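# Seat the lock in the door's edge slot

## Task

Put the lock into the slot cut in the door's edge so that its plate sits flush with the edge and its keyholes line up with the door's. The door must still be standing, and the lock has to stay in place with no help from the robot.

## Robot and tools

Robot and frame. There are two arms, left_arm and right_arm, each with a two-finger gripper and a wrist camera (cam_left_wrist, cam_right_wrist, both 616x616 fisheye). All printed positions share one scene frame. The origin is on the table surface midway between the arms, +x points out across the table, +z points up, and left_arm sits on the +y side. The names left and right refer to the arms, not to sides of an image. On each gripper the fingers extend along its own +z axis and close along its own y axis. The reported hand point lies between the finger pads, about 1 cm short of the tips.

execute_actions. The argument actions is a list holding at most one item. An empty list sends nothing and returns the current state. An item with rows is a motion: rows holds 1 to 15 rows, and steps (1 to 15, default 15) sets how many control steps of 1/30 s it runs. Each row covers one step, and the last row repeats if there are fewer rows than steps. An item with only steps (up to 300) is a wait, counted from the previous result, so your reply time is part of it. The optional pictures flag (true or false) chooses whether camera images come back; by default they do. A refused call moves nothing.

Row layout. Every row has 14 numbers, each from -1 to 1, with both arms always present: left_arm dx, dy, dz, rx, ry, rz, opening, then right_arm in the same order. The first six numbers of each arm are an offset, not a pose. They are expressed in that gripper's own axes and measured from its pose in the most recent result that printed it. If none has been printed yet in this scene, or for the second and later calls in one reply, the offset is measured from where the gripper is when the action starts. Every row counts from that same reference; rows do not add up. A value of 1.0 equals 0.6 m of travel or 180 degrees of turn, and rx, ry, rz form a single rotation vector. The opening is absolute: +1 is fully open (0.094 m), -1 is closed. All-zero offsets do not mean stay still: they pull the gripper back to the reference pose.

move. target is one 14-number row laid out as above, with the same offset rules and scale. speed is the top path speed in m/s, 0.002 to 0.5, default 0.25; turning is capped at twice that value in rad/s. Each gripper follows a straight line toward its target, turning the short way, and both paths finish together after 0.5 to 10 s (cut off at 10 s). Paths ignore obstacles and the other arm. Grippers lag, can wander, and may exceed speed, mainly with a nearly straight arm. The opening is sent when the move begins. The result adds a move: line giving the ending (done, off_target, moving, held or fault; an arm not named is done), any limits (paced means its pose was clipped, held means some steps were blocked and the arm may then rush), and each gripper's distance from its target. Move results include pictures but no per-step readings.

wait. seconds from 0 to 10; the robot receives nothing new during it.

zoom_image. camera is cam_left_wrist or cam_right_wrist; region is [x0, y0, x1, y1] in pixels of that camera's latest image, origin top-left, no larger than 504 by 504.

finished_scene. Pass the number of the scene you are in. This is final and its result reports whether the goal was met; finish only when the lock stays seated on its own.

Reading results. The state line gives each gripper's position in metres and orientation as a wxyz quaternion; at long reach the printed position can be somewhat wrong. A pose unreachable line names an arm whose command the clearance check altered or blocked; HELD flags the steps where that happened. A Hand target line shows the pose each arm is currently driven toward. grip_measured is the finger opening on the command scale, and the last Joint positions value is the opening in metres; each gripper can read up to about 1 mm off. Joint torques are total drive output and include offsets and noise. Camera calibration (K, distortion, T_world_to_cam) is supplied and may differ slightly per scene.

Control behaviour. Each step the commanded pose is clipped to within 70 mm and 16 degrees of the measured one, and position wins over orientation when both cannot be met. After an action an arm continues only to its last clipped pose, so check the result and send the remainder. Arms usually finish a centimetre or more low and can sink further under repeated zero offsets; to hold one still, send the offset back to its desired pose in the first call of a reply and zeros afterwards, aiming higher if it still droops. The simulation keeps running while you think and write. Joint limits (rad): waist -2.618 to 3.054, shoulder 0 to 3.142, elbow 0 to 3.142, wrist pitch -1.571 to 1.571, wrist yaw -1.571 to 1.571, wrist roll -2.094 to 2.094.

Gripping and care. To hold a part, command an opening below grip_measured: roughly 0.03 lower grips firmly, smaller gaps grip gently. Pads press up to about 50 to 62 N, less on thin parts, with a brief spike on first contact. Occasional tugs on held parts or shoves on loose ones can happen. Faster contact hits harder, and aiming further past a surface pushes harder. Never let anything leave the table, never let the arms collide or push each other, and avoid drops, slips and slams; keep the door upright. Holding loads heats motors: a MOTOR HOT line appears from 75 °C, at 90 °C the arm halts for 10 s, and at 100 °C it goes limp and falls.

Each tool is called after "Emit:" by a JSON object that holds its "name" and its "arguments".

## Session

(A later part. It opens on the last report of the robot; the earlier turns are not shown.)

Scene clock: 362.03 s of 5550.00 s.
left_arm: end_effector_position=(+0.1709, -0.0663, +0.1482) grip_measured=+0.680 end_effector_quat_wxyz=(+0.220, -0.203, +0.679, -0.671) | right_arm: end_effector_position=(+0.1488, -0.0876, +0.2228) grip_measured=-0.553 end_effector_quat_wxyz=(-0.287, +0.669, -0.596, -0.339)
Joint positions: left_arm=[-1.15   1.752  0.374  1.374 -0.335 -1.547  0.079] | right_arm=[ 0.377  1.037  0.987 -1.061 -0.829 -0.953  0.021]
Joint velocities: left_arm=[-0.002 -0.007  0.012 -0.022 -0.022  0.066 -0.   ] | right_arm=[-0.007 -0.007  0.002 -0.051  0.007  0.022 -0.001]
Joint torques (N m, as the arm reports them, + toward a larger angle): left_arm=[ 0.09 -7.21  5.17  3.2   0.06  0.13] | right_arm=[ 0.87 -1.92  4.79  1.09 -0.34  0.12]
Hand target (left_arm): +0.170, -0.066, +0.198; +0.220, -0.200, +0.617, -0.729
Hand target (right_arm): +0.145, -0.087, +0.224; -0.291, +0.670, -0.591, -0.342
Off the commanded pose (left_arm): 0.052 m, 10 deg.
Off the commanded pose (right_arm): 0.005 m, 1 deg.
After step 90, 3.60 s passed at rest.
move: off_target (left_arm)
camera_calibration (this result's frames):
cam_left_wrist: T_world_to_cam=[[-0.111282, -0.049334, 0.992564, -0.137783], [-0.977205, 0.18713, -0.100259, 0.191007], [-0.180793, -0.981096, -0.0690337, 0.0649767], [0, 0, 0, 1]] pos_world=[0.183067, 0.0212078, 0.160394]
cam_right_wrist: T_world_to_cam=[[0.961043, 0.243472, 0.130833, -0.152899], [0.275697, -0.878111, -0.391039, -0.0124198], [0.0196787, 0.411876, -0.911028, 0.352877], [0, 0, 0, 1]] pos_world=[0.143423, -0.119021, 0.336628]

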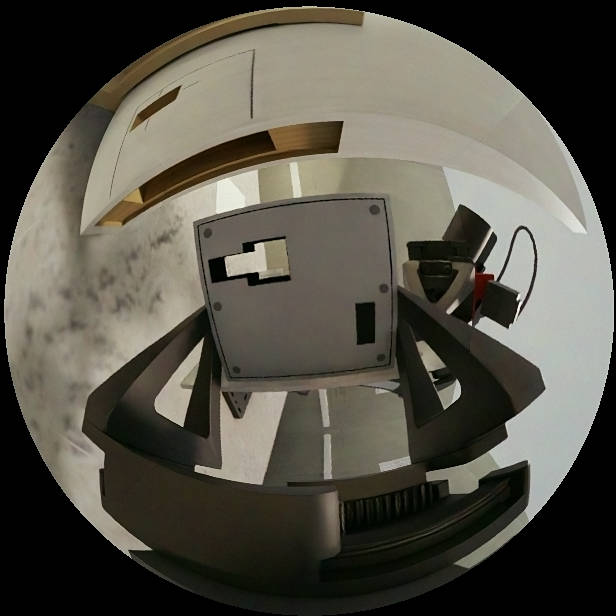

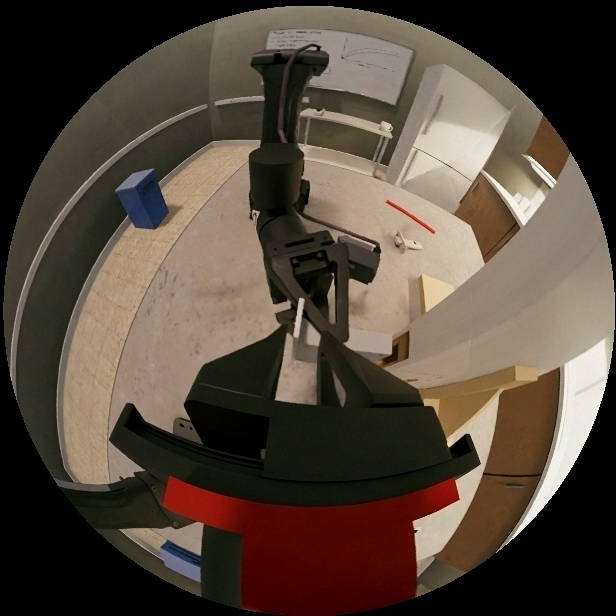

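Emit:
{"name": "move", "arguments": {"target": [0,-0.08,0,0.05,0,-0.015,0.62,0.008,0.018,0.036,0,0,0,-0.6], "speed": 0.08}}

Emit:
{"name": "zoom_image", "arguments": {"camera": "cam_right_wrist", "region": [240,240,400,400]}}

Emit:
{"name": "zoom_image", "arguments": {"camera": "cam_left_wrist", "region": [350,260,550,460]}}

Scene clock: 371.27 s of 5550.00 s.
left_arm: end_effector_position=(+0.1709, -0.0663, +0.1469) grip_measured=+0.680 end_effector_quat_wxyz=(+0.220, -0.203, +0.681, -0.669) | right_arm: end_effector_position=(+0.1405, -0.0746, +0.2028) grip_measured=-0.597 end_effector_quat_wxyz=(-0.277, +0.668, -0.603, -0.337)
Joint positions: left_arm=[-1.15   1.752  0.374  1.368 -0.335 -1.547  0.079] | right_arm=[ 0.478  1.015  0.898 -0.923 -0.771 -0.825  0.019]
Joint velocities: left_arm=[ 0.007  0.002 -0.007 -0.037 -0.007 -0.066  0.   ] | right_arm=[ 0.002  0.007  0.002  0.022 -0.037  0.022  0.   ]
Joint torques (N m, as the arm reports them, + toward a larger angle): left_arm=[-0.12 -7.05  4.81  3.18  0.03  0.04] | right_arm=[ 0.9  -2.58  4.95  1.18 -0.31  0.12]
Hand target (left_arm): +0.169, -0.066, +0.194; +0.217, -0.202, +0.621, -0.726
Hand target (right_arm): +0.136, -0.074, +0.206; -0.287, +0.669, -0.596, -0.339
Off the commanded pose (left_arm): 0.049 m, 10 deg.
Off the commanded pose (right_arm): 0.006 m, 1 deg.
After step 90, 4.83 s passed at rest.
move: off_target (left_arm)
camera_calibration (this result's frames):
cam_left_wrist: T_world_to_cam=[[-0.109752, -0.0548033, 0.992447, -0.137034], [-0.977358, 0.187676, -0.0977203, 0.190554], [-0.180903, -0.980701, -0.0741603, 0.0656901], [0, 0, 0, 1]] pos_world=[0.183083, 0.0211501, 0.159491]
cam_right_wrist: T_world_to_cam=[[0.963992, 0.240889, 0.112662, -0.142399], [0.265778, -0.887146, -0.377272, -0.00853295], [0.00906673, 0.39363, -0.919224, 0.331269], [0, 0, 0, 1]] pos_world=[0.136536, -0.103665, 0.317334]

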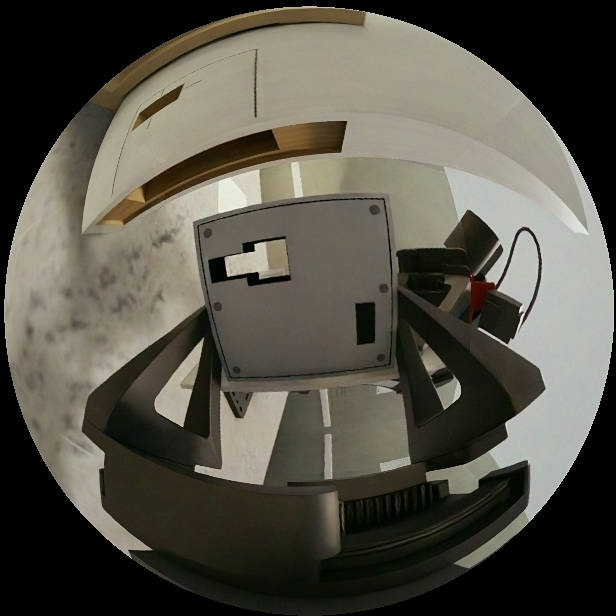

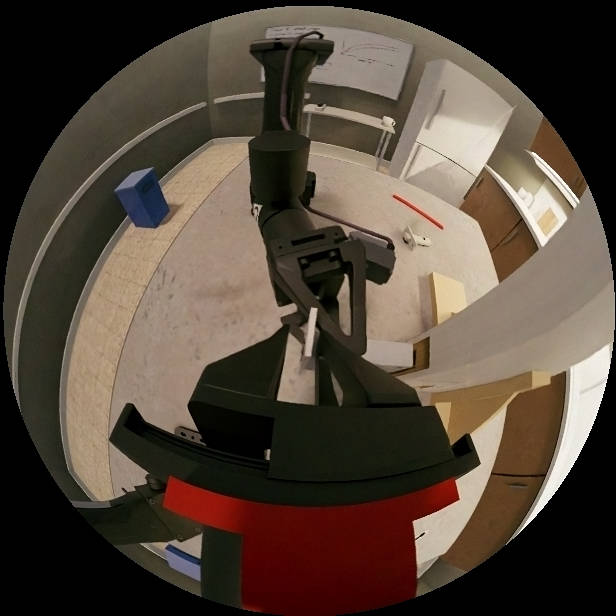

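Region (240, 240, 400, 400) of cam_right_wrist's 616x616 image, scaled by 3.150, with more detail than that image has.

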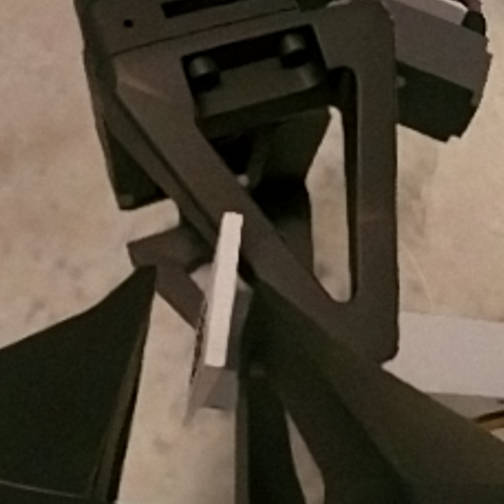

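Region (350, 260, 550, 460) of cam_left_wrist's 616x616 image, scaled by 2.520, with more detail than that image has.

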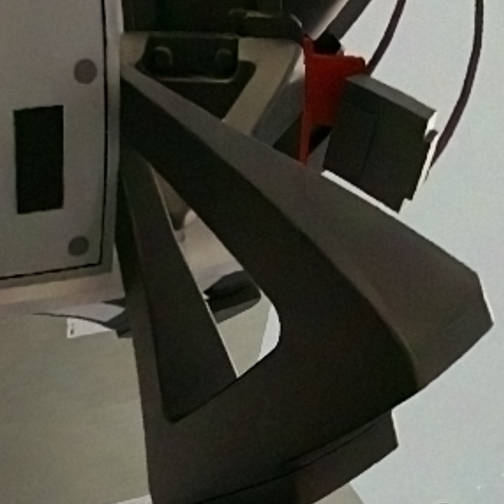

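Emit:
{"name": "execute_actions", "arguments": {"actions": [{"rows":[[0,-0.08,0,0.05,0,-0.015,0.62,-0.011,-0.003,0.008,0,0,0,-0.7]],"steps":12}], "pictures": false}}

Emit:
{"name": "execute_actions", "arguments": {"actions": [{"rows":[[0,-0.08,0,0.05,0,-0.015,0.62,-0.004,0,0,0,0,0,-1]]}]}}

Emit:
{"name": "zoom_image", "arguments": {"camera": "cam_right_wrist", "region": [240,240,400,400]}}

Scene clock: 378.33 s of 5550.00 s.
left_arm: end_effector_position=(+0.1709, -0.0663, +0.1470) grip_measured=+0.680 end_effector_quat_wxyz=(+0.220, -0.203, +0.681, -0.669) | right_arm: end_effector_position=(+0.1398, -0.0711, +0.2026) grip_measured=-0.697 end_effector_quat_wxyz=(-0.277, +0.668, -0.605, -0.334)
Joint positions: left_arm=[-1.15   1.752  0.374  1.369 -0.335 -1.547  0.079] | right_arm=[ 0.503  1.015  0.897 -0.903 -0.75  -0.795  0.014]
Joint velocities: left_arm=[-0.007  0.007 -0.027  0.007  0.037 -0.051 -0.   ] | right_arm=[ 0.022  0.002  0.007 -0.022  0.051 -0.037 -0.   ]
Joint torques (N m, as the arm reports them, + toward a larger angle): left_arm=[-0.08 -7.03  4.95  3.15  0.02  0.06] | right_arm=[ 0.86  0.27  7.14  1.23 -0.31  0.12]
Hand target (left_arm): +0.169, -0.066, +0.193; +0.217, -0.202, +0.623, -0.724
Hand target (right_arm): +0.141, -0.067, +0.205; -0.277, +0.668, -0.603, -0.337
Off the commanded pose (left_arm): 0.048 m, 9 deg.
Off the commanded pose (right_arm): 0.005 m, 0 deg.
Steps of this call (steps 1 to 90: nothing new was sent; then 3.67 s passed at rest; steps 91 to 102: all 12 steps of this action). Readings (end_effector_position):
91: left_arm (+0.1709, -0.0663, +0.1470) | right_arm (+0.1407, -0.0740, +0.2027)
92: left_arm (+0.1709, -0.0663, +0.1470) | right_arm (+0.1398, -0.0730, +0.2025)
94: left_arm (+0.1709, -0.0663, +0.1470) | right_arm (+0.1384, -0.0716, +0.2026)
98: left_arm (+0.1709, -0.0663, +0.1470) | right_arm (+0.1393, -0.0712, +0.2026)
102: the state above

Scene clock: 378.83 s of 5550.00 s.
left_arm: end_effector_position=(+0.1705, -0.0665, +0.1464) grip_measured=+0.680 end_effector_quat_wxyz=(+0.212, -0.210, +0.679, -0.670) | right_arm: end_effector_position=(+0.1435, -0.0706, +0.2021) grip_measured=-0.943 end_effector_quat_wxyz=(-0.285, +0.673, -0.601, -0.323)
Joint positions: left_arm=[-1.15   1.752  0.374  1.366 -0.333 -1.568  0.079] | right_arm=[ 0.506  1.015  0.897 -0.89  -0.732 -0.806  0.003]
Joint velocities: left_arm=[ 0.002  0.012 -0.012  0.007  0.037 -0.022  0.   ] | right_arm=[-0.007  0.007 -0.007 -0.007 -0.007  0.051 -0.   ]
Joint torques (N m, as the arm reports them, + toward a larger angle): left_arm=[-0.18 -7.08  4.95  3.16 -0.02  0.26] | right_arm=[ 0.44 -0.57  6.82  0.98 -0.37  0.25]
Hand target (left_arm): +0.169, -0.066, +0.193; +0.218, -0.203, +0.622, -0.724
Hand target (right_arm): +0.140, -0.070, +0.204; -0.277, +0.668, -0.605, -0.334
Off the commanded pose (left_arm): 0.049 m, 9 deg.
Off the commanded pose (right_arm): 0.005 m, 2 deg.
Steps of this call (steps 1 to 15: all 15 steps of this action). Readings (end_effector_position):
1: left_arm (+0.1708, -0.0664, +0.1470) | right_arm (+0.1405, -0.0712, +0.2023)
2: left_arm (+0.1702, -0.0667, +0.1470) | right_arm (+0.1420, -0.0712, +0.2022)
4: left_arm (+0.1705, -0.0665, +0.1469) | right_arm (+0.1434, -0.0705, +0.2024)
8: left_arm (+0.1705, -0.0665, +0.1464) | right_arm (+0.1435, -0.0706, +0.2021)
15: the state above
camera_calibration (this result's frames):
cam_left_wrist: T_world_to_cam=[[-0.0918709, -0.0443536, 0.994783, -0.13933], [-0.978666, 0.188394, -0.0819827, 0.188155], [-0.183774, -0.981092, -0.0607152, 0.0638747], [0, 0, 0, 1]] pos_world=[0.183079, 0.0210401, 0.157906]
cam_right_wrist: T_world_to_cam=[[0.960888, 0.237943, 0.141697, -0.151809], [0.273968, -0.891462, -0.360883, -0.0108413], [0.0404481, 0.385589, -0.921784, 0.324492], [0, 0, 0, 1]] pos_world=[0.135716, -0.0986634, 0.31671]

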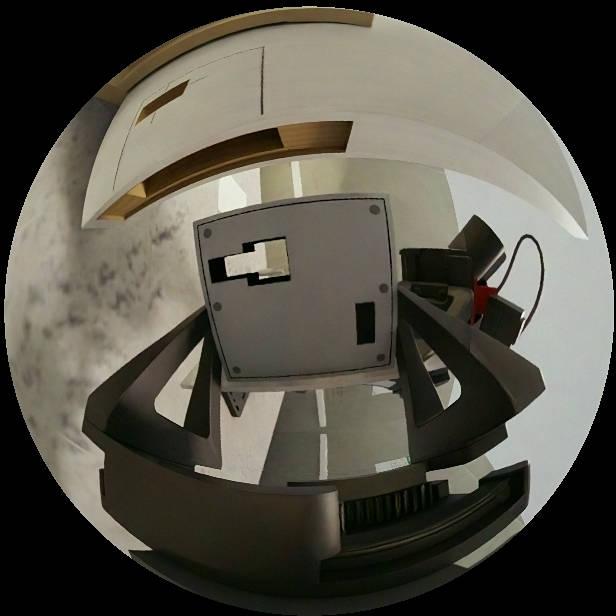

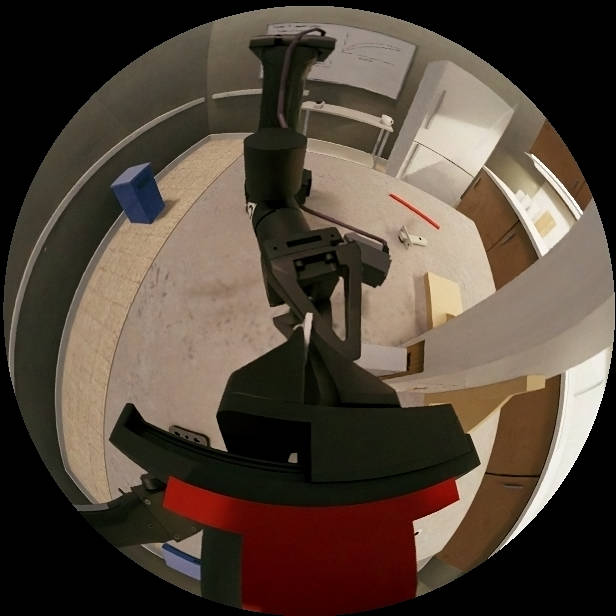

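Region (240, 240, 400, 400) of cam_right_wrist's 616x616 image, scaled by 3.150, with more detail than that image has.

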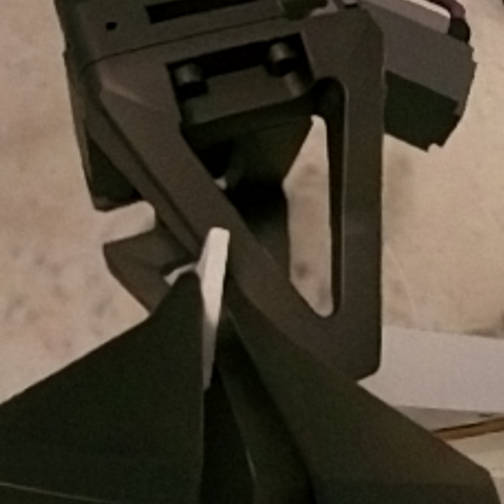

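Emit:
{"name": "execute_actions", "arguments": {"actions": [{"rows":[[0,-0.05,0,0.03,0,-0.01,0.62,-0.015,0,-0.005,0,-0.01,0,-1],[0,-0.05,0,0.03,0,-0.01,0.62,-0.015,0,-0.005,0,-0.01,0,-1],[0,-0.02,0,0.012,0,0,0.62,-0.03,0,-0.01,0,-0.025,0,-1],[0,-0.02,0,0.012,0,0,0.62,-0.03,0,-0.01,0,-0.025,0,-1],[0,-0.02,0,0.012,0,0,0.62,-0.03,0,-0.01,0,-0.025,0,-1],[0,-0.02,0,0.012,0,0,0.7,-0.03,0,-0.01,0,-0.025,0,-1],[0,-0.02,0,0.012,0,0,0.75,-0.03,0,-0.01,0,-0.025,0,-1],[0,-0.02,0,0.012,0,0,0.9,-0.03,0,-0.01,0,-0.025,0,-1]]}]}}

Scene clock: 388.07 s of 5550.00 s.
left_arm: end_effector_position=(+0.1705, -0.0665, +0.1466) grip_measured=+0.898 end_effector_quat_wxyz=(+0.212, -0.210, +0.679, -0.671) | right_arm: end_effector_position=(+0.1437, -0.0711, +0.2021) grip_measured=-0.943 end_effector_quat_wxyz=(-0.279, +0.663, -0.612, -0.328)
Joint positions: left_arm=[-1.15   1.752  0.374  1.367 -0.333 -1.569  0.089] | right_arm=[ 0.503  1.015  0.897 -0.892 -0.732 -0.777  0.003]
Joint velocities: left_arm=[ 0.002 -0.012 -0.007 -0.081  0.007 -0.037 -0.001] | right_arm=[-0.007  0.007  0.007  0.007  0.022 -0.037 -0.001]
Joint torques (N m, as the arm reports them, + toward a larger angle): left_arm=[-0.04 -5.35  4.02  2.16 -0.01  0.12] | right_arm=[-0.81 -1.95  6.89  1.53 -0.73  0.05]
Hand target (left_arm): +0.170, -0.067, +0.158; +0.216, -0.206, +0.667, -0.683
Hand target (right_arm): +0.143, -0.065, +0.220; -0.307, +0.661, -0.589, -0.348
Off the commanded pose (left_arm): 0.012 m, 2 deg.
Off the commanded pose (right_arm): 0.019 m, 5 deg.
Steps of this call (steps 1 to 90: nothing new was sent; then 5.73 s passed at rest; steps 91 to 105: all 15 steps of this action). Readings (end_effector_position):
91: left_arm (+0.1705, -0.0665, +0.1456) | right_arm (+0.1437, -0.0705, +0.2023)
92: left_arm (+0.1705, -0.0665, +0.1452) | right_arm (+0.1438, -0.0706, +0.2022)
94: left_arm (+0.1705, -0.0665, +0.1446) | right_arm (+0.1440, -0.0704, +0.2024)
98: left_arm (+0.1705, -0.0665, +0.1448) | right_arm (+0.1441, -0.0705, +0.2025)
105: the state above
camera_calibration (this result's frames):
cam_left_wrist: T_world_to_cam=[[-0.0911386, -0.0429756, 0.99491, -0.139563], [-0.978728, 0.188268, -0.0815239, 0.188106], [-0.183806, -0.981177, -0.0592199, 0.0636643], [0, 0, 0, 1]] pos_world=[0.183087, 0.0210539, 0.157958]
cam_right_wrist: T_world_to_cam=[[0.968767, 0.218336, 0.117559, -0.149585], [0.246605, -0.898004, -0.364383, -0.00718004], [0.0260101, 0.381993, -0.923799, 0.326851], [0, 0, 0, 1]] pos_world=[0.138182, -0.098643, 0.316914]

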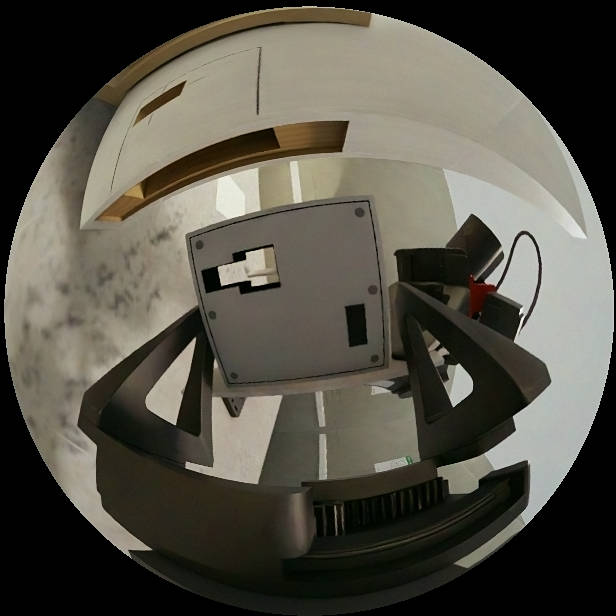

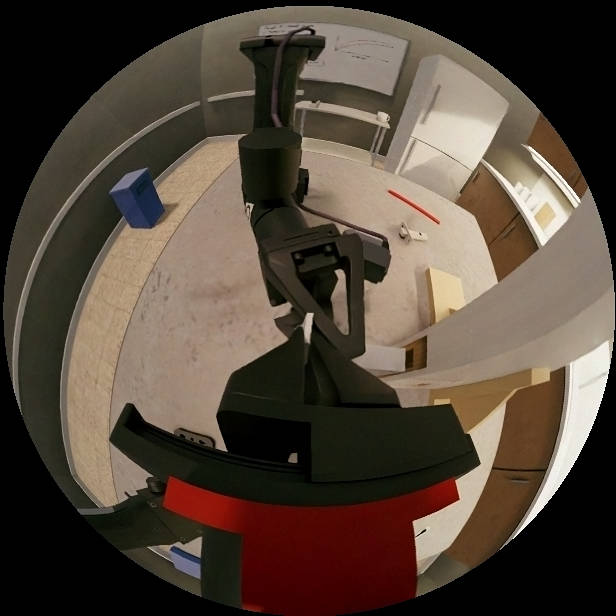

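Emit:
{"name": "execute_actions", "arguments": {"actions": [{"rows":[[0,-0.015,0,0.01,0,0,1,-0.03,0,-0.01,0,-0.025,-0.03,-1],[0,-0.015,0,0.01,0,0,1,-0.03,0,-0.01,0,-0.025,-0.03,-1],[0,-0.015,0,0.01,0,0,1,-0.03,0,-0.01,0,-0.025,-0.03,-1],[0,-0.015,-0.02,0.01,0,0,1,-0.03,0,-0.01,0,-0.025,-0.03,-1],[0,-0.015,-0.03,0.01,0,0,1,-0.03,0,-0.01,0,-0.025,-0.03,-1],[0,-0.015,-0.045,0.01,0,0,1,-0.03,0,-0.01,0,-0.025,-0.03,-1],[0,-0.015,-0.06,0.01,0,0,1,-0.03,0,-0.01,0,-0.025,-0.03,-1],[0,-0.015,-0.08,0.01,0,0,1,-0.03,0,-0.01,0,-0.025,-0.03,-1],[-0.02,-0.015,-0.11,0.01,0,0,1,-0.03,0,-0.01,0,-0.025,-0.03,-1]]}]}}

Scene clock: 397.57 s of 5550.00 s.
left_arm: end_effector_position=(+0.1465, -0.0080, +0.1442) grip_measured=+1.000 end_effector_quat_wxyz=(+0.211, -0.209, +0.681, -0.669) | right_arm: end_effector_position=(+0.1447, -0.0717, +0.2020) grip_measured=-0.943 end_effector_quat_wxyz=(-0.287, +0.675, -0.600, -0.321)
Joint positions: left_arm=[-1.189  1.56   0.128  1.415 -0.369 -1.569  0.094] | right_arm=[ 0.499  1.015  0.897 -0.893 -0.732 -0.819  0.003]
Joint velocities: left_arm=[-0.002 -0.203  0.002 -0.11   0.022  0.022  0.   ] | right_arm=[-0.027  0.002 -0.017  0.066  0.022  0.007  0.   ]
Joint torques (N m, as the arm reports them, + toward a larger angle): left_arm=[-1.03 -4.15  3.14  1.99 -0.12  0.11] | right_arm=[-0.82 -1.81  6.98  1.53 -0.73 -0.17]
Hand target (left_arm): +0.144, -0.005, +0.156; +0.214, -0.207, +0.668, -0.682
Hand target (right_arm): +0.144, -0.066, +0.220; -0.318, +0.679, -0.569, -0.338
Off the commanded pose (left_arm): 0.013 m, 2 deg.
Off the commanded pose (right_arm): 0.019 m, 6 deg.
Steps of this call (steps 1 to 90: nothing new was sent; then 6.00 s passed at rest; steps 91 to 105: all 15 steps of this action). Readings (end_effector_position):
91: left_arm (+0.1705, -0.0665, +0.1467) | right_arm (+0.1437, -0.0711, +0.2021)
92: left_arm (+0.1705, -0.0665, +0.1470) | right_arm (+0.1437, -0.0711, +0.2020)
94: left_arm (+0.1701, -0.0657, +0.1470) | right_arm (+0.1437, -0.0711, +0.2020)
98: left_arm (+0.1576, -0.0482, +0.1406) | right_arm (+0.1439, -0.0712, +0.2020)
105: the state above
camera_calibration (this result's frames):
cam_left_wrist: T_world_to_cam=[[-0.0906349, -0.0485838, 0.994698, -0.137], [-0.978271, 0.191364, -0.0797913, 0.153072], [-0.186473, -0.980316, -0.0648723, 0.117738], [0, 0, 0, 1]] pos_world=[0.159284, 0.0794725, 0.156126]
cam_right_wrist: T_world_to_cam=[[0.959584, 0.238975, 0.148623, -0.153807], [0.277524, -0.891149, -0.358934, -0.0131279], [0.0466687, 0.385674, -0.921454, 0.323764], [0, 0, 0, 1]] pos_world=[0.136124, -0.0998103, 0.316481]

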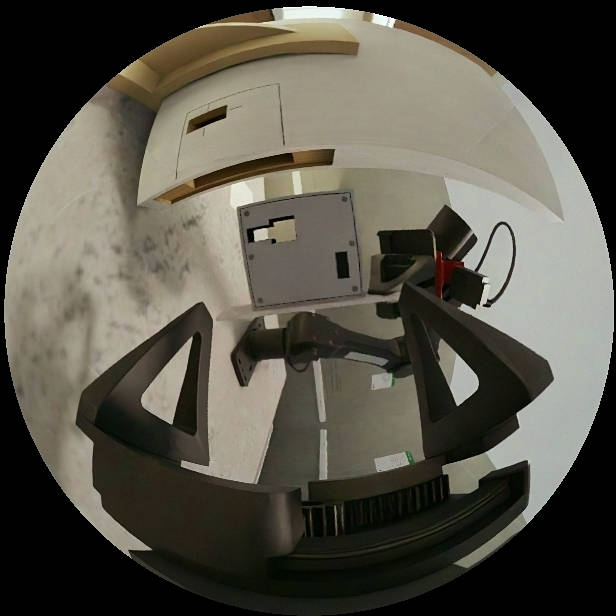

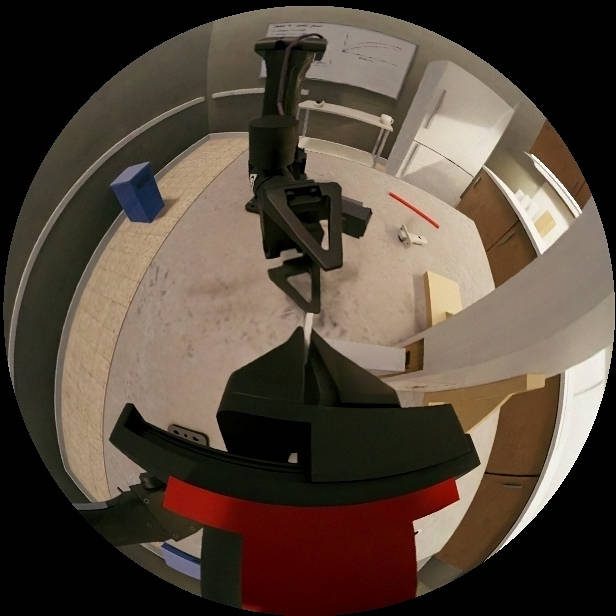

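Emit:
{"name": "move", "arguments": {"target": [-0.03,0,-0.01,0,0,0,1,0.025,-0.025,0.032,0,-0.02,-0.03,-1], "speed": 0.08}}

Emit:
{"name": "zoom_image", "arguments": {"camera": "cam_right_wrist", "region": [290,280,470,420]}}

Emit:
{"name": "zoom_image", "arguments": {"camera": "cam_left_wrist", "region": [130,90,390,350]}}

Scene clock: 406.13 s of 5550.00 s.
left_arm: end_effector_position=(+0.1580, +0.0023, +0.1385) grip_measured=+1.000 end_effector_quat_wxyz=(+0.211, -0.210, +0.687, -0.663) | right_arm: end_effector_position=(+0.1559, -0.0754, +0.1640) grip_measured=-0.943 end_effector_quat_wxyz=(-0.288, +0.690, -0.588, -0.308)
Joint positions: left_arm=[-1.111  1.55   0.101  1.414 -0.292 -1.569  0.094] | right_arm=[ 0.455  1.053  0.782 -0.787 -0.739 -0.922  0.003]
Joint velocities: left_arm=[-0.012  0.002  0.002  0.007  0.037 -0.007  0.   ] | right_arm=[ 0.002 -0.022  0.007  0.037 -0.066  0.11   0.001]
Joint torques (N m, as the arm reports them, + toward a larger angle): left_arm=[ 0.86 -4.85  2.54  1.91  0.09  0.04] | right_arm=[-0.67 -0.83  6.64  1.67 -0.78 -0.17]
Hand target (left_arm): +0.158, +0.007, +0.145; +0.211, -0.209, +0.681, -0.669
Hand target (right_arm): +0.158, -0.066, +0.178; -0.319, +0.692, -0.558, -0.327
Off the commanded pose (left_arm): 0.008 m, 1 deg.
Off the commanded pose (right_arm): 0.018 m, 6 deg.
After step 90, 4.33 s passed at rest.
move: off_target (right_arm)
camera_calibration (this result's frames):
cam_left_wrist: T_world_to_cam=[[-0.0841228, -0.0645589, 0.994362, -0.130645], [-0.978909, 0.191796, -0.0703632, 0.160716], [-0.186172, -0.979309, -0.0793317, 0.131536], [0, 0, 0, 1]] pos_world=[0.170824, 0.0895552, 0.151652]
cam_right_wrist: T_world_to_cam=[[0.947204, 0.265558, 0.179675, -0.159249], [0.312702, -0.888961, -0.334613, -0.0424863], [0.0708645, 0.373132, -0.925068, 0.285548], [0, 0, 0, 1]] pos_world=[0.143892, -0.102026, 0.278548]

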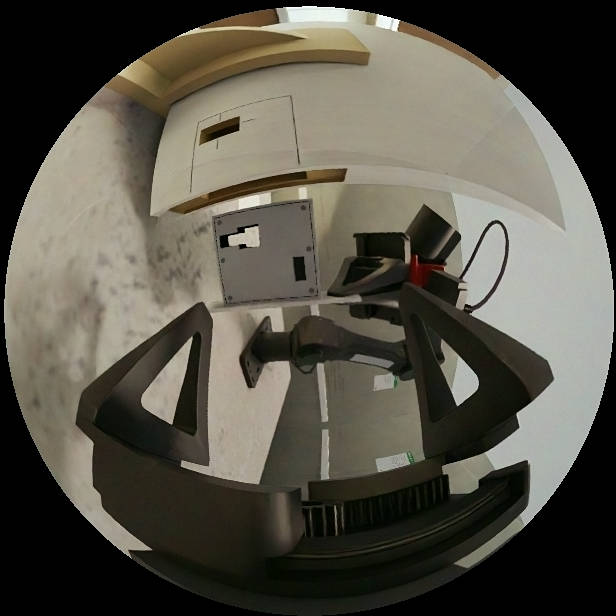

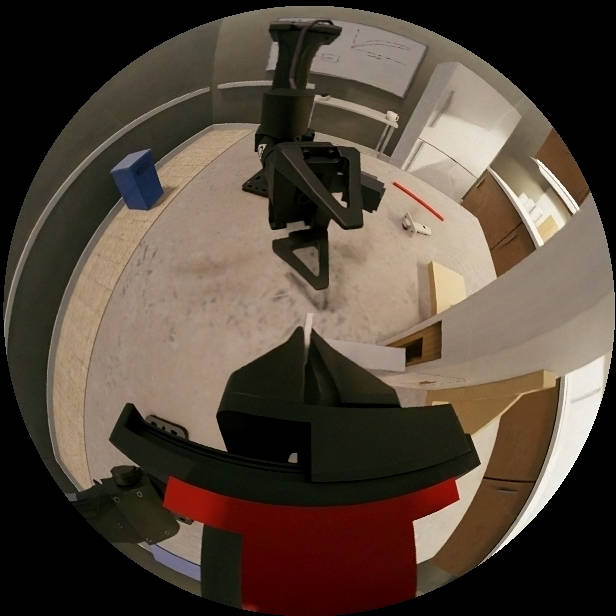

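Region (290, 280, 470, 420) of cam_right_wrist's 616x616 image, scaled by 2.800, with more detail than that image has.

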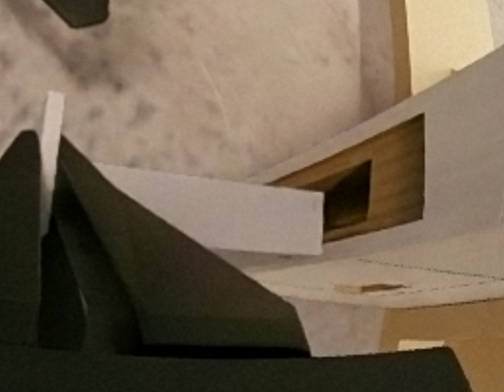

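Region (130, 90, 390, 350) of cam_left_wrist's 616x616 image, scaled by 1.938, with more detail than that image has.

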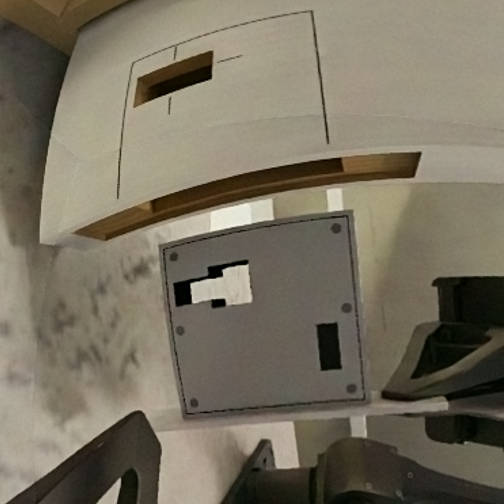

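Emit:
{"name": "execute_actions", "arguments": {"actions": [{"rows":[[0,-0.01,0,0,0,0,1,-0.038,-0.012,0.01,0,-0.032,-0.02,-1]]}]}}

Emit:
{"name": "zoom_image", "arguments": {"camera": "cam_right_wrist", "region": [290,280,470,420]}}

Emit:
{"name": "zoom_image", "arguments": {"camera": "cam_left_wrist", "region": [130,90,390,350]}}

Scene clock: 416.57 s of 5550.00 s.
left_arm: end_effector_position=(+0.1575, +0.0035, +0.1338) grip_measured=+1.000 end_effector_quat_wxyz=(+0.210, -0.209, +0.698, -0.652) | right_arm: end_effector_position=(+0.1627, -0.0678, +0.1665) grip_measured=-0.943 end_effector_quat_wxyz=(-0.303, +0.690, -0.580, -0.307)
Joint positions: left_arm=[-1.111  1.518  0.101  1.352 -0.292 -1.569  0.094] | right_arm=[ 0.463  1.07   0.782 -0.728 -0.742 -0.909  0.003]
Joint velocities: left_arm=[-0.002 -0.002  0.007 -0.007  0.007 -0.037  0.   ] | right_arm=[-0.007 -0.007  0.012  0.081 -0.081  0.037  0.001]
Joint torques (N m, as the arm reports them, + toward a larger angle): left_arm=[-0.06 -4.22  4.42  1.9  -0.04  0.03] | right_arm=[ 0.91 -1.05  5.85  1.74 -0.76  0.03]
Hand target (left_arm): +0.158, +0.002, +0.145; +0.211, -0.210, +0.687, -0.663
Hand target (right_arm): +0.160, -0.057, +0.178; -0.326, +0.693, -0.551, -0.332
Off the commanded pose (left_arm): 0.011 m, 2 deg.
Off the commanded pose (right_arm): 0.017 m, 5 deg.
Steps of this call (steps 1 to 90: nothing new was sent; then 6.93 s passed at rest; steps 91 to 105: all 15 steps of this action). Readings (end_effector_position):
91: left_arm (+0.1578, +0.0024, +0.1378) | right_arm (+0.1565, -0.0746, +0.1644)
92: left_arm (+0.1578, +0.0026, +0.1378) | right_arm (+0.1573, -0.0736, +0.1645)
94: left_arm (+0.1576, +0.0030, +0.1385) | right_arm (+0.1592, -0.0715, +0.1647)
98: left_arm (+0.1575, +0.0033, +0.1369) | right_arm (+0.1614, -0.0692, +0.1652)
105: the state above
camera_calibration (this result's frames):
cam_left_wrist: T_world_to_cam=[[-0.0748594, -0.0933542, 0.992815, -0.127114], [-0.979353, 0.194371, -0.0555677, 0.157741], [-0.187787, -0.976476, -0.105977, 0.136026], [0, 0, 0, 1]] pos_world=[0.170512, 0.0902992, 0.149382]
cam_right_wrist: T_world_to_cam=[[0.942289, 0.262139, 0.208265, -0.172339], [0.322022, -0.879844, -0.349538, -0.0353988], [0.0916128, 0.396431, -0.913482, 0.280806], [0, 0, 0, 1]] pos_world=[0.148067, -0.097289, 0.28003]

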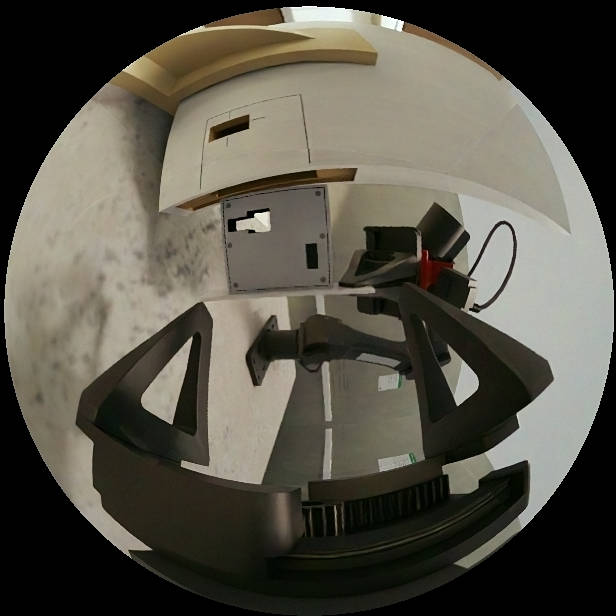

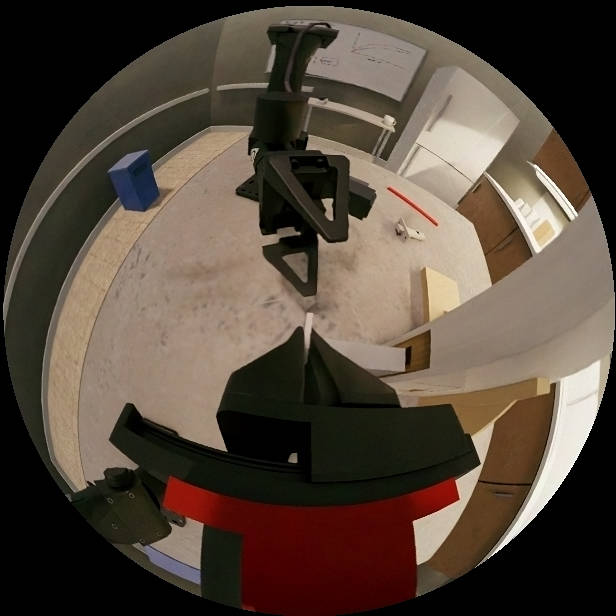

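Region (290, 280, 470, 420) of cam_right_wrist's 616x616 image, scaled by 2.800, with more detail than that image has.

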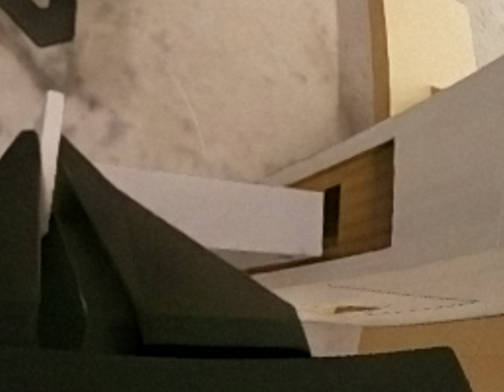

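Region (130, 90, 390, 350) of cam_left_wrist's 616x616 image, scaled by 1.938, with more detail than that image has.

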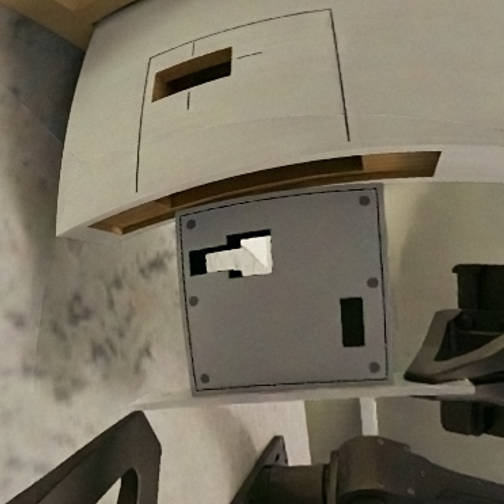

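Emit:
{"name": "execute_actions", "arguments": {"actions": [{"rows":[[0,-0.018,0,0.01,0,0,1,-0.026,0,0.009,0,-0.024,0.008,-1]]}]}}

Emit:
{"name": "zoom_image", "arguments": {"camera": "cam_right_wrist", "region": [290,280,470,420]}}

Emit:
{"name": "zoom_image", "arguments": {"camera": "cam_left_wrist", "region": [130,90,390,350]}}

Scene clock: 427.27 s of 5550.00 s.
left_arm: end_effector_position=(+0.1575, +0.0035, +0.1330) grip_measured=+1.000 end_effector_quat_wxyz=(+0.210, -0.209, +0.699, -0.651) | right_arm: end_effector_position=(+0.1593, -0.0658, +0.1586) grip_measured=-0.943 end_effector_quat_wxyz=(-0.288, +0.668, -0.606, -0.322)
Joint positions: left_arm=[-1.111  1.518  0.101  1.349 -0.292 -1.569  0.094] | right_arm=[ 0.479  1.07   0.75  -0.692 -0.739 -0.817  0.003]
Joint velocities: left_arm=[-0.007 -0.022 -0.002 -0.051 -0.022  0.037  0.   ] | right_arm=[-0.002 -0.002 -0.002 -0.007  0.007  0.007 -0.001]
Joint torques (N m, as the arm reports them, + toward a larger angle): left_arm=[ 0.02 -4.2   4.13  1.96 -0.04  0.09] | right_arm=[ 0.9  -2.    6.77  1.74 -0.6   0.04]
Hand target (left_arm): +0.158, +0.003, +0.144; +0.213, -0.206, +0.688, -0.663
Hand target (right_arm): +0.160, -0.055, +0.176; -0.321, +0.672, -0.577, -0.336
Off the commanded pose (left_arm): 0.012 m, 2 deg.
Off the commanded pose (right_arm): 0.020 m, 5 deg.
Steps of this call (steps 1 to 90: nothing new was sent; then 7.20 s passed at rest; steps 91 to 105: all 15 steps of this action). Readings (end_effector_position):
91: left_arm (+0.1575, +0.0035, +0.1330) | right_arm (+0.1629, -0.0670, +0.1662)
92: left_arm (+0.1575, +0.0035, +0.1330) | right_arm (+0.1623, -0.0663, +0.1653)
94: left_arm (+0.1575, +0.0035, +0.1330) | right_arm (+0.1601, -0.0658, +0.1621)
98: left_arm (+0.1575, +0.0035, +0.1330) | right_arm (+0.1578, -0.0667, +0.1579)
105: the state above
camera_calibration (this result's frames):
cam_left_wrist: T_world_to_cam=[[-0.0739315, -0.0962381, 0.992609, -0.126491], [-0.979404, 0.19453, -0.0540874, 0.157487], [-0.187887, -0.976164, -0.108638, 0.13636], [0, 0, 0, 1]] pos_world=[0.170512, 0.0903004, 0.148888]
cam_right_wrist: T_world_to_cam=[[0.964624, 0.221818, 0.14247, -0.163765], [0.259433, -0.894766, -0.363439, -0.0240921], [0.0468604, 0.387543, -0.92066, 0.280796], [0, 0, 0, 1]] pos_world=[0.151064, -0.0940514, 0.273094]

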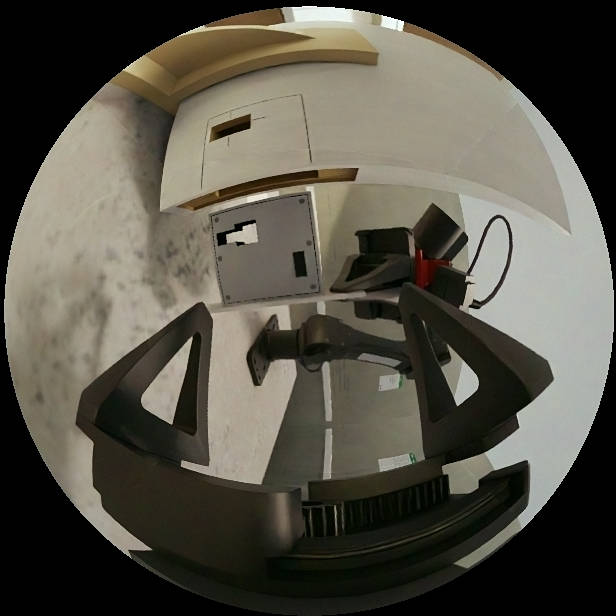

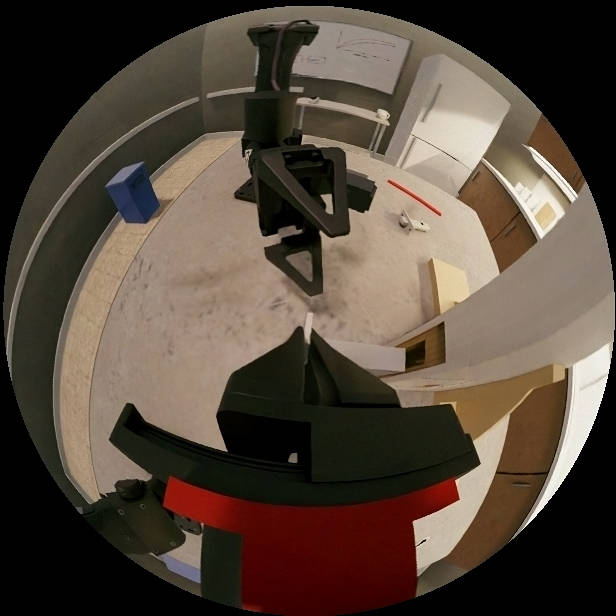

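Region (290, 280, 470, 420) of cam_right_wrist's 616x616 image, scaled by 2.800, with more detail than that image has.

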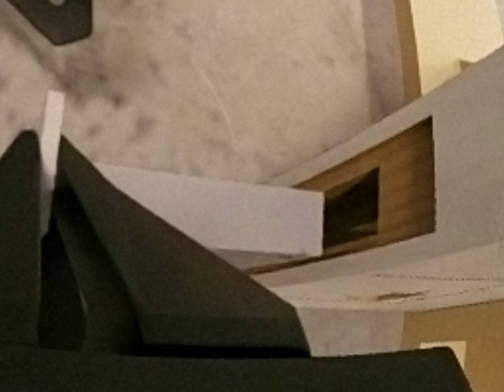

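Region (130, 90, 390, 350) of cam_left_wrist's 616x616 image, scaled by 1.938, with more detail than that image has.

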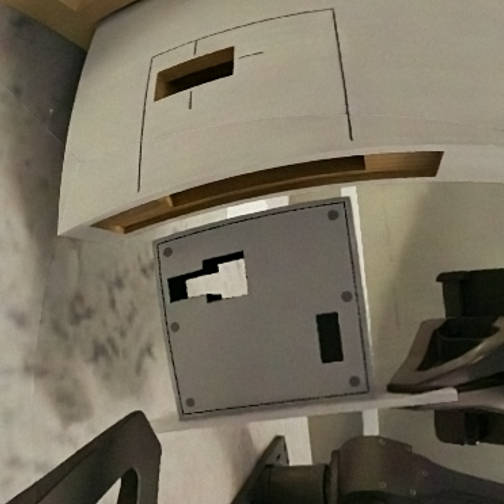

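Emit:
{"name": "execute_actions", "arguments": {"actions": [{"rows":[[0,-0.018,0,0.01,0,0,1,-0.042,-0.01,-0.011,0,-0.026,-0.038,-1]]}]}}

Emit:
{"name": "zoom_image", "arguments": {"camera": "cam_right_wrist", "region": [290,280,470,420]}}

Emit:
{"name": "zoom_image", "arguments": {"camera": "cam_left_wrist", "region": [130,90,390,350]}}

Scene clock: 434.40 s of 5550.00 s.
left_arm: end_effector_position=(+0.1575, +0.0035, +0.1330) grip_measured=+1.000 end_effector_quat_wxyz=(+0.210, -0.209, +0.699, -0.651) | right_arm: end_effector_position=(+0.1589, -0.0674, +0.1576) grip_measured=-0.943 end_effector_quat_wxyz=(-0.295, +0.686, -0.587, -0.313)
Joint positions: left_arm=[-1.111  1.518  0.101  1.349 -0.292 -1.569  0.094] | right_arm=[ 0.474  1.07   0.75  -0.702 -0.74  -0.883  0.003]
Joint velocities: left_arm=[ 0.007 -0.012 -0.007 -0.022  0.037 -0.066  0.   ] | right_arm=[-0.007  0.022  0.007 -0.081 -0.051 -0.037  0.   ]
Joint torques (N m, as the arm reports them, + toward a larger angle): left_arm=[-0.02 -4.14  4.14  1.94 -0.03  0.1 ] | right_arm=[-0.82 -0.93  9.73  1.5  -0.77 -0.17]
Hand target (left_arm): +0.158, +0.003, +0.144; +0.213, -0.206, +0.689, -0.662
Hand target (right_arm): +0.164, -0.057, +0.182; -0.332, +0.690, -0.553, -0.330
Off the commanded pose (left_arm): 0.011 m, 2 deg.
Off the commanded pose (right_arm): 0.028 m, 6 deg.
Steps of this call (steps 1 to 90: nothing new was sent; then 3.63 s passed at rest; steps 91 to 105: all 15 steps of this action). Readings (end_effector_position):
91: left_arm (+0.1575, +0.0035, +0.1330) | right_arm (+0.1596, -0.0655, +0.1588)
92: left_arm (+0.1575, +0.0035, +0.1330) | right_arm (+0.1594, -0.0657, +0.1587)
94: left_arm (+0.1575, +0.0035, +0.1330) | right_arm (+0.1591, -0.0659, +0.1584)
98: left_arm (+0.1575, +0.0035, +0.1330) | right_arm (+0.1588, -0.0666, +0.1580)
105: the state above
camera_calibration (this result's frames):
cam_left_wrist: T_world_to_cam=[[-0.0739315, -0.0962381, 0.992609, -0.126491], [-0.979404, 0.19453, -0.0540874, 0.157487], [-0.187887, -0.976164, -0.108638, 0.13636], [0, 0, 0, 1]] pos_world=[0.170512, 0.0903004, 0.148888]
cam_right_wrist: T_world_to_cam=[[0.948989, 0.257095, 0.182543, -0.16437], [0.30721, -0.884277, -0.351676, -0.0345361], [0.0710042, 0.389816, -0.918151, 0.276463], [0, 0, 0, 1]] pos_world=[0.146965, -0.0960504, 0.271694]

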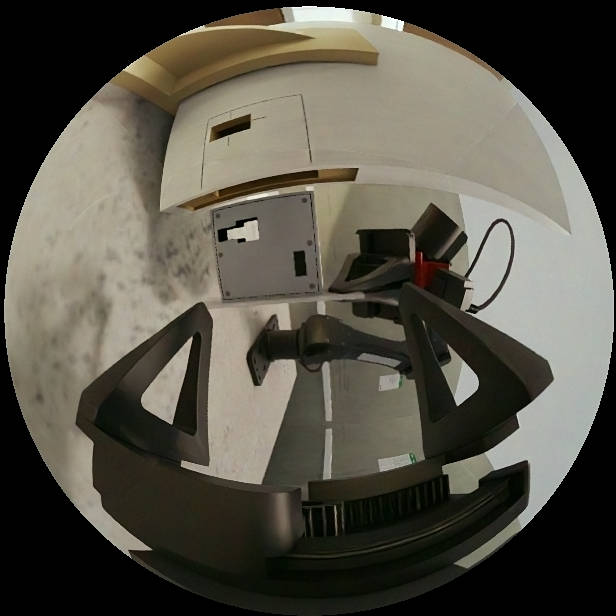

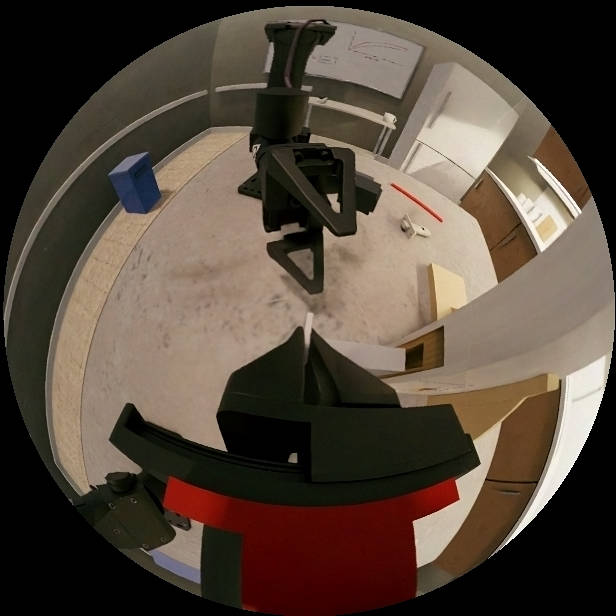

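Region (290, 280, 470, 420) of cam_right_wrist's 616x616 image, scaled by 2.800, with more detail than that image has.

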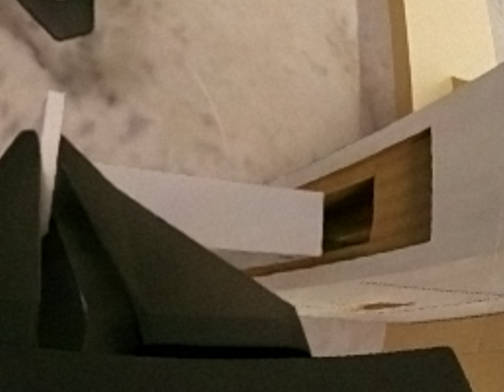

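Region (130, 90, 390, 350) of cam_left_wrist's 616x616 image, scaled by 1.938, with more detail than that image has.

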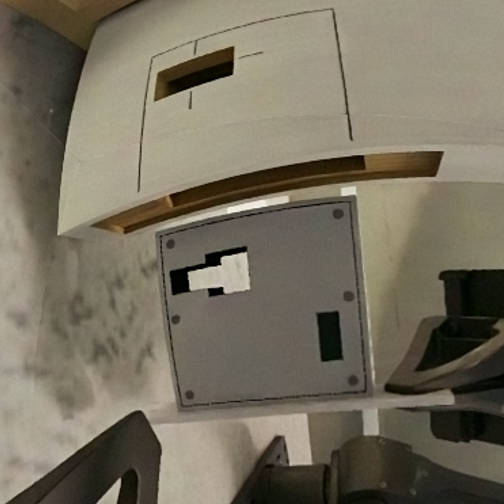

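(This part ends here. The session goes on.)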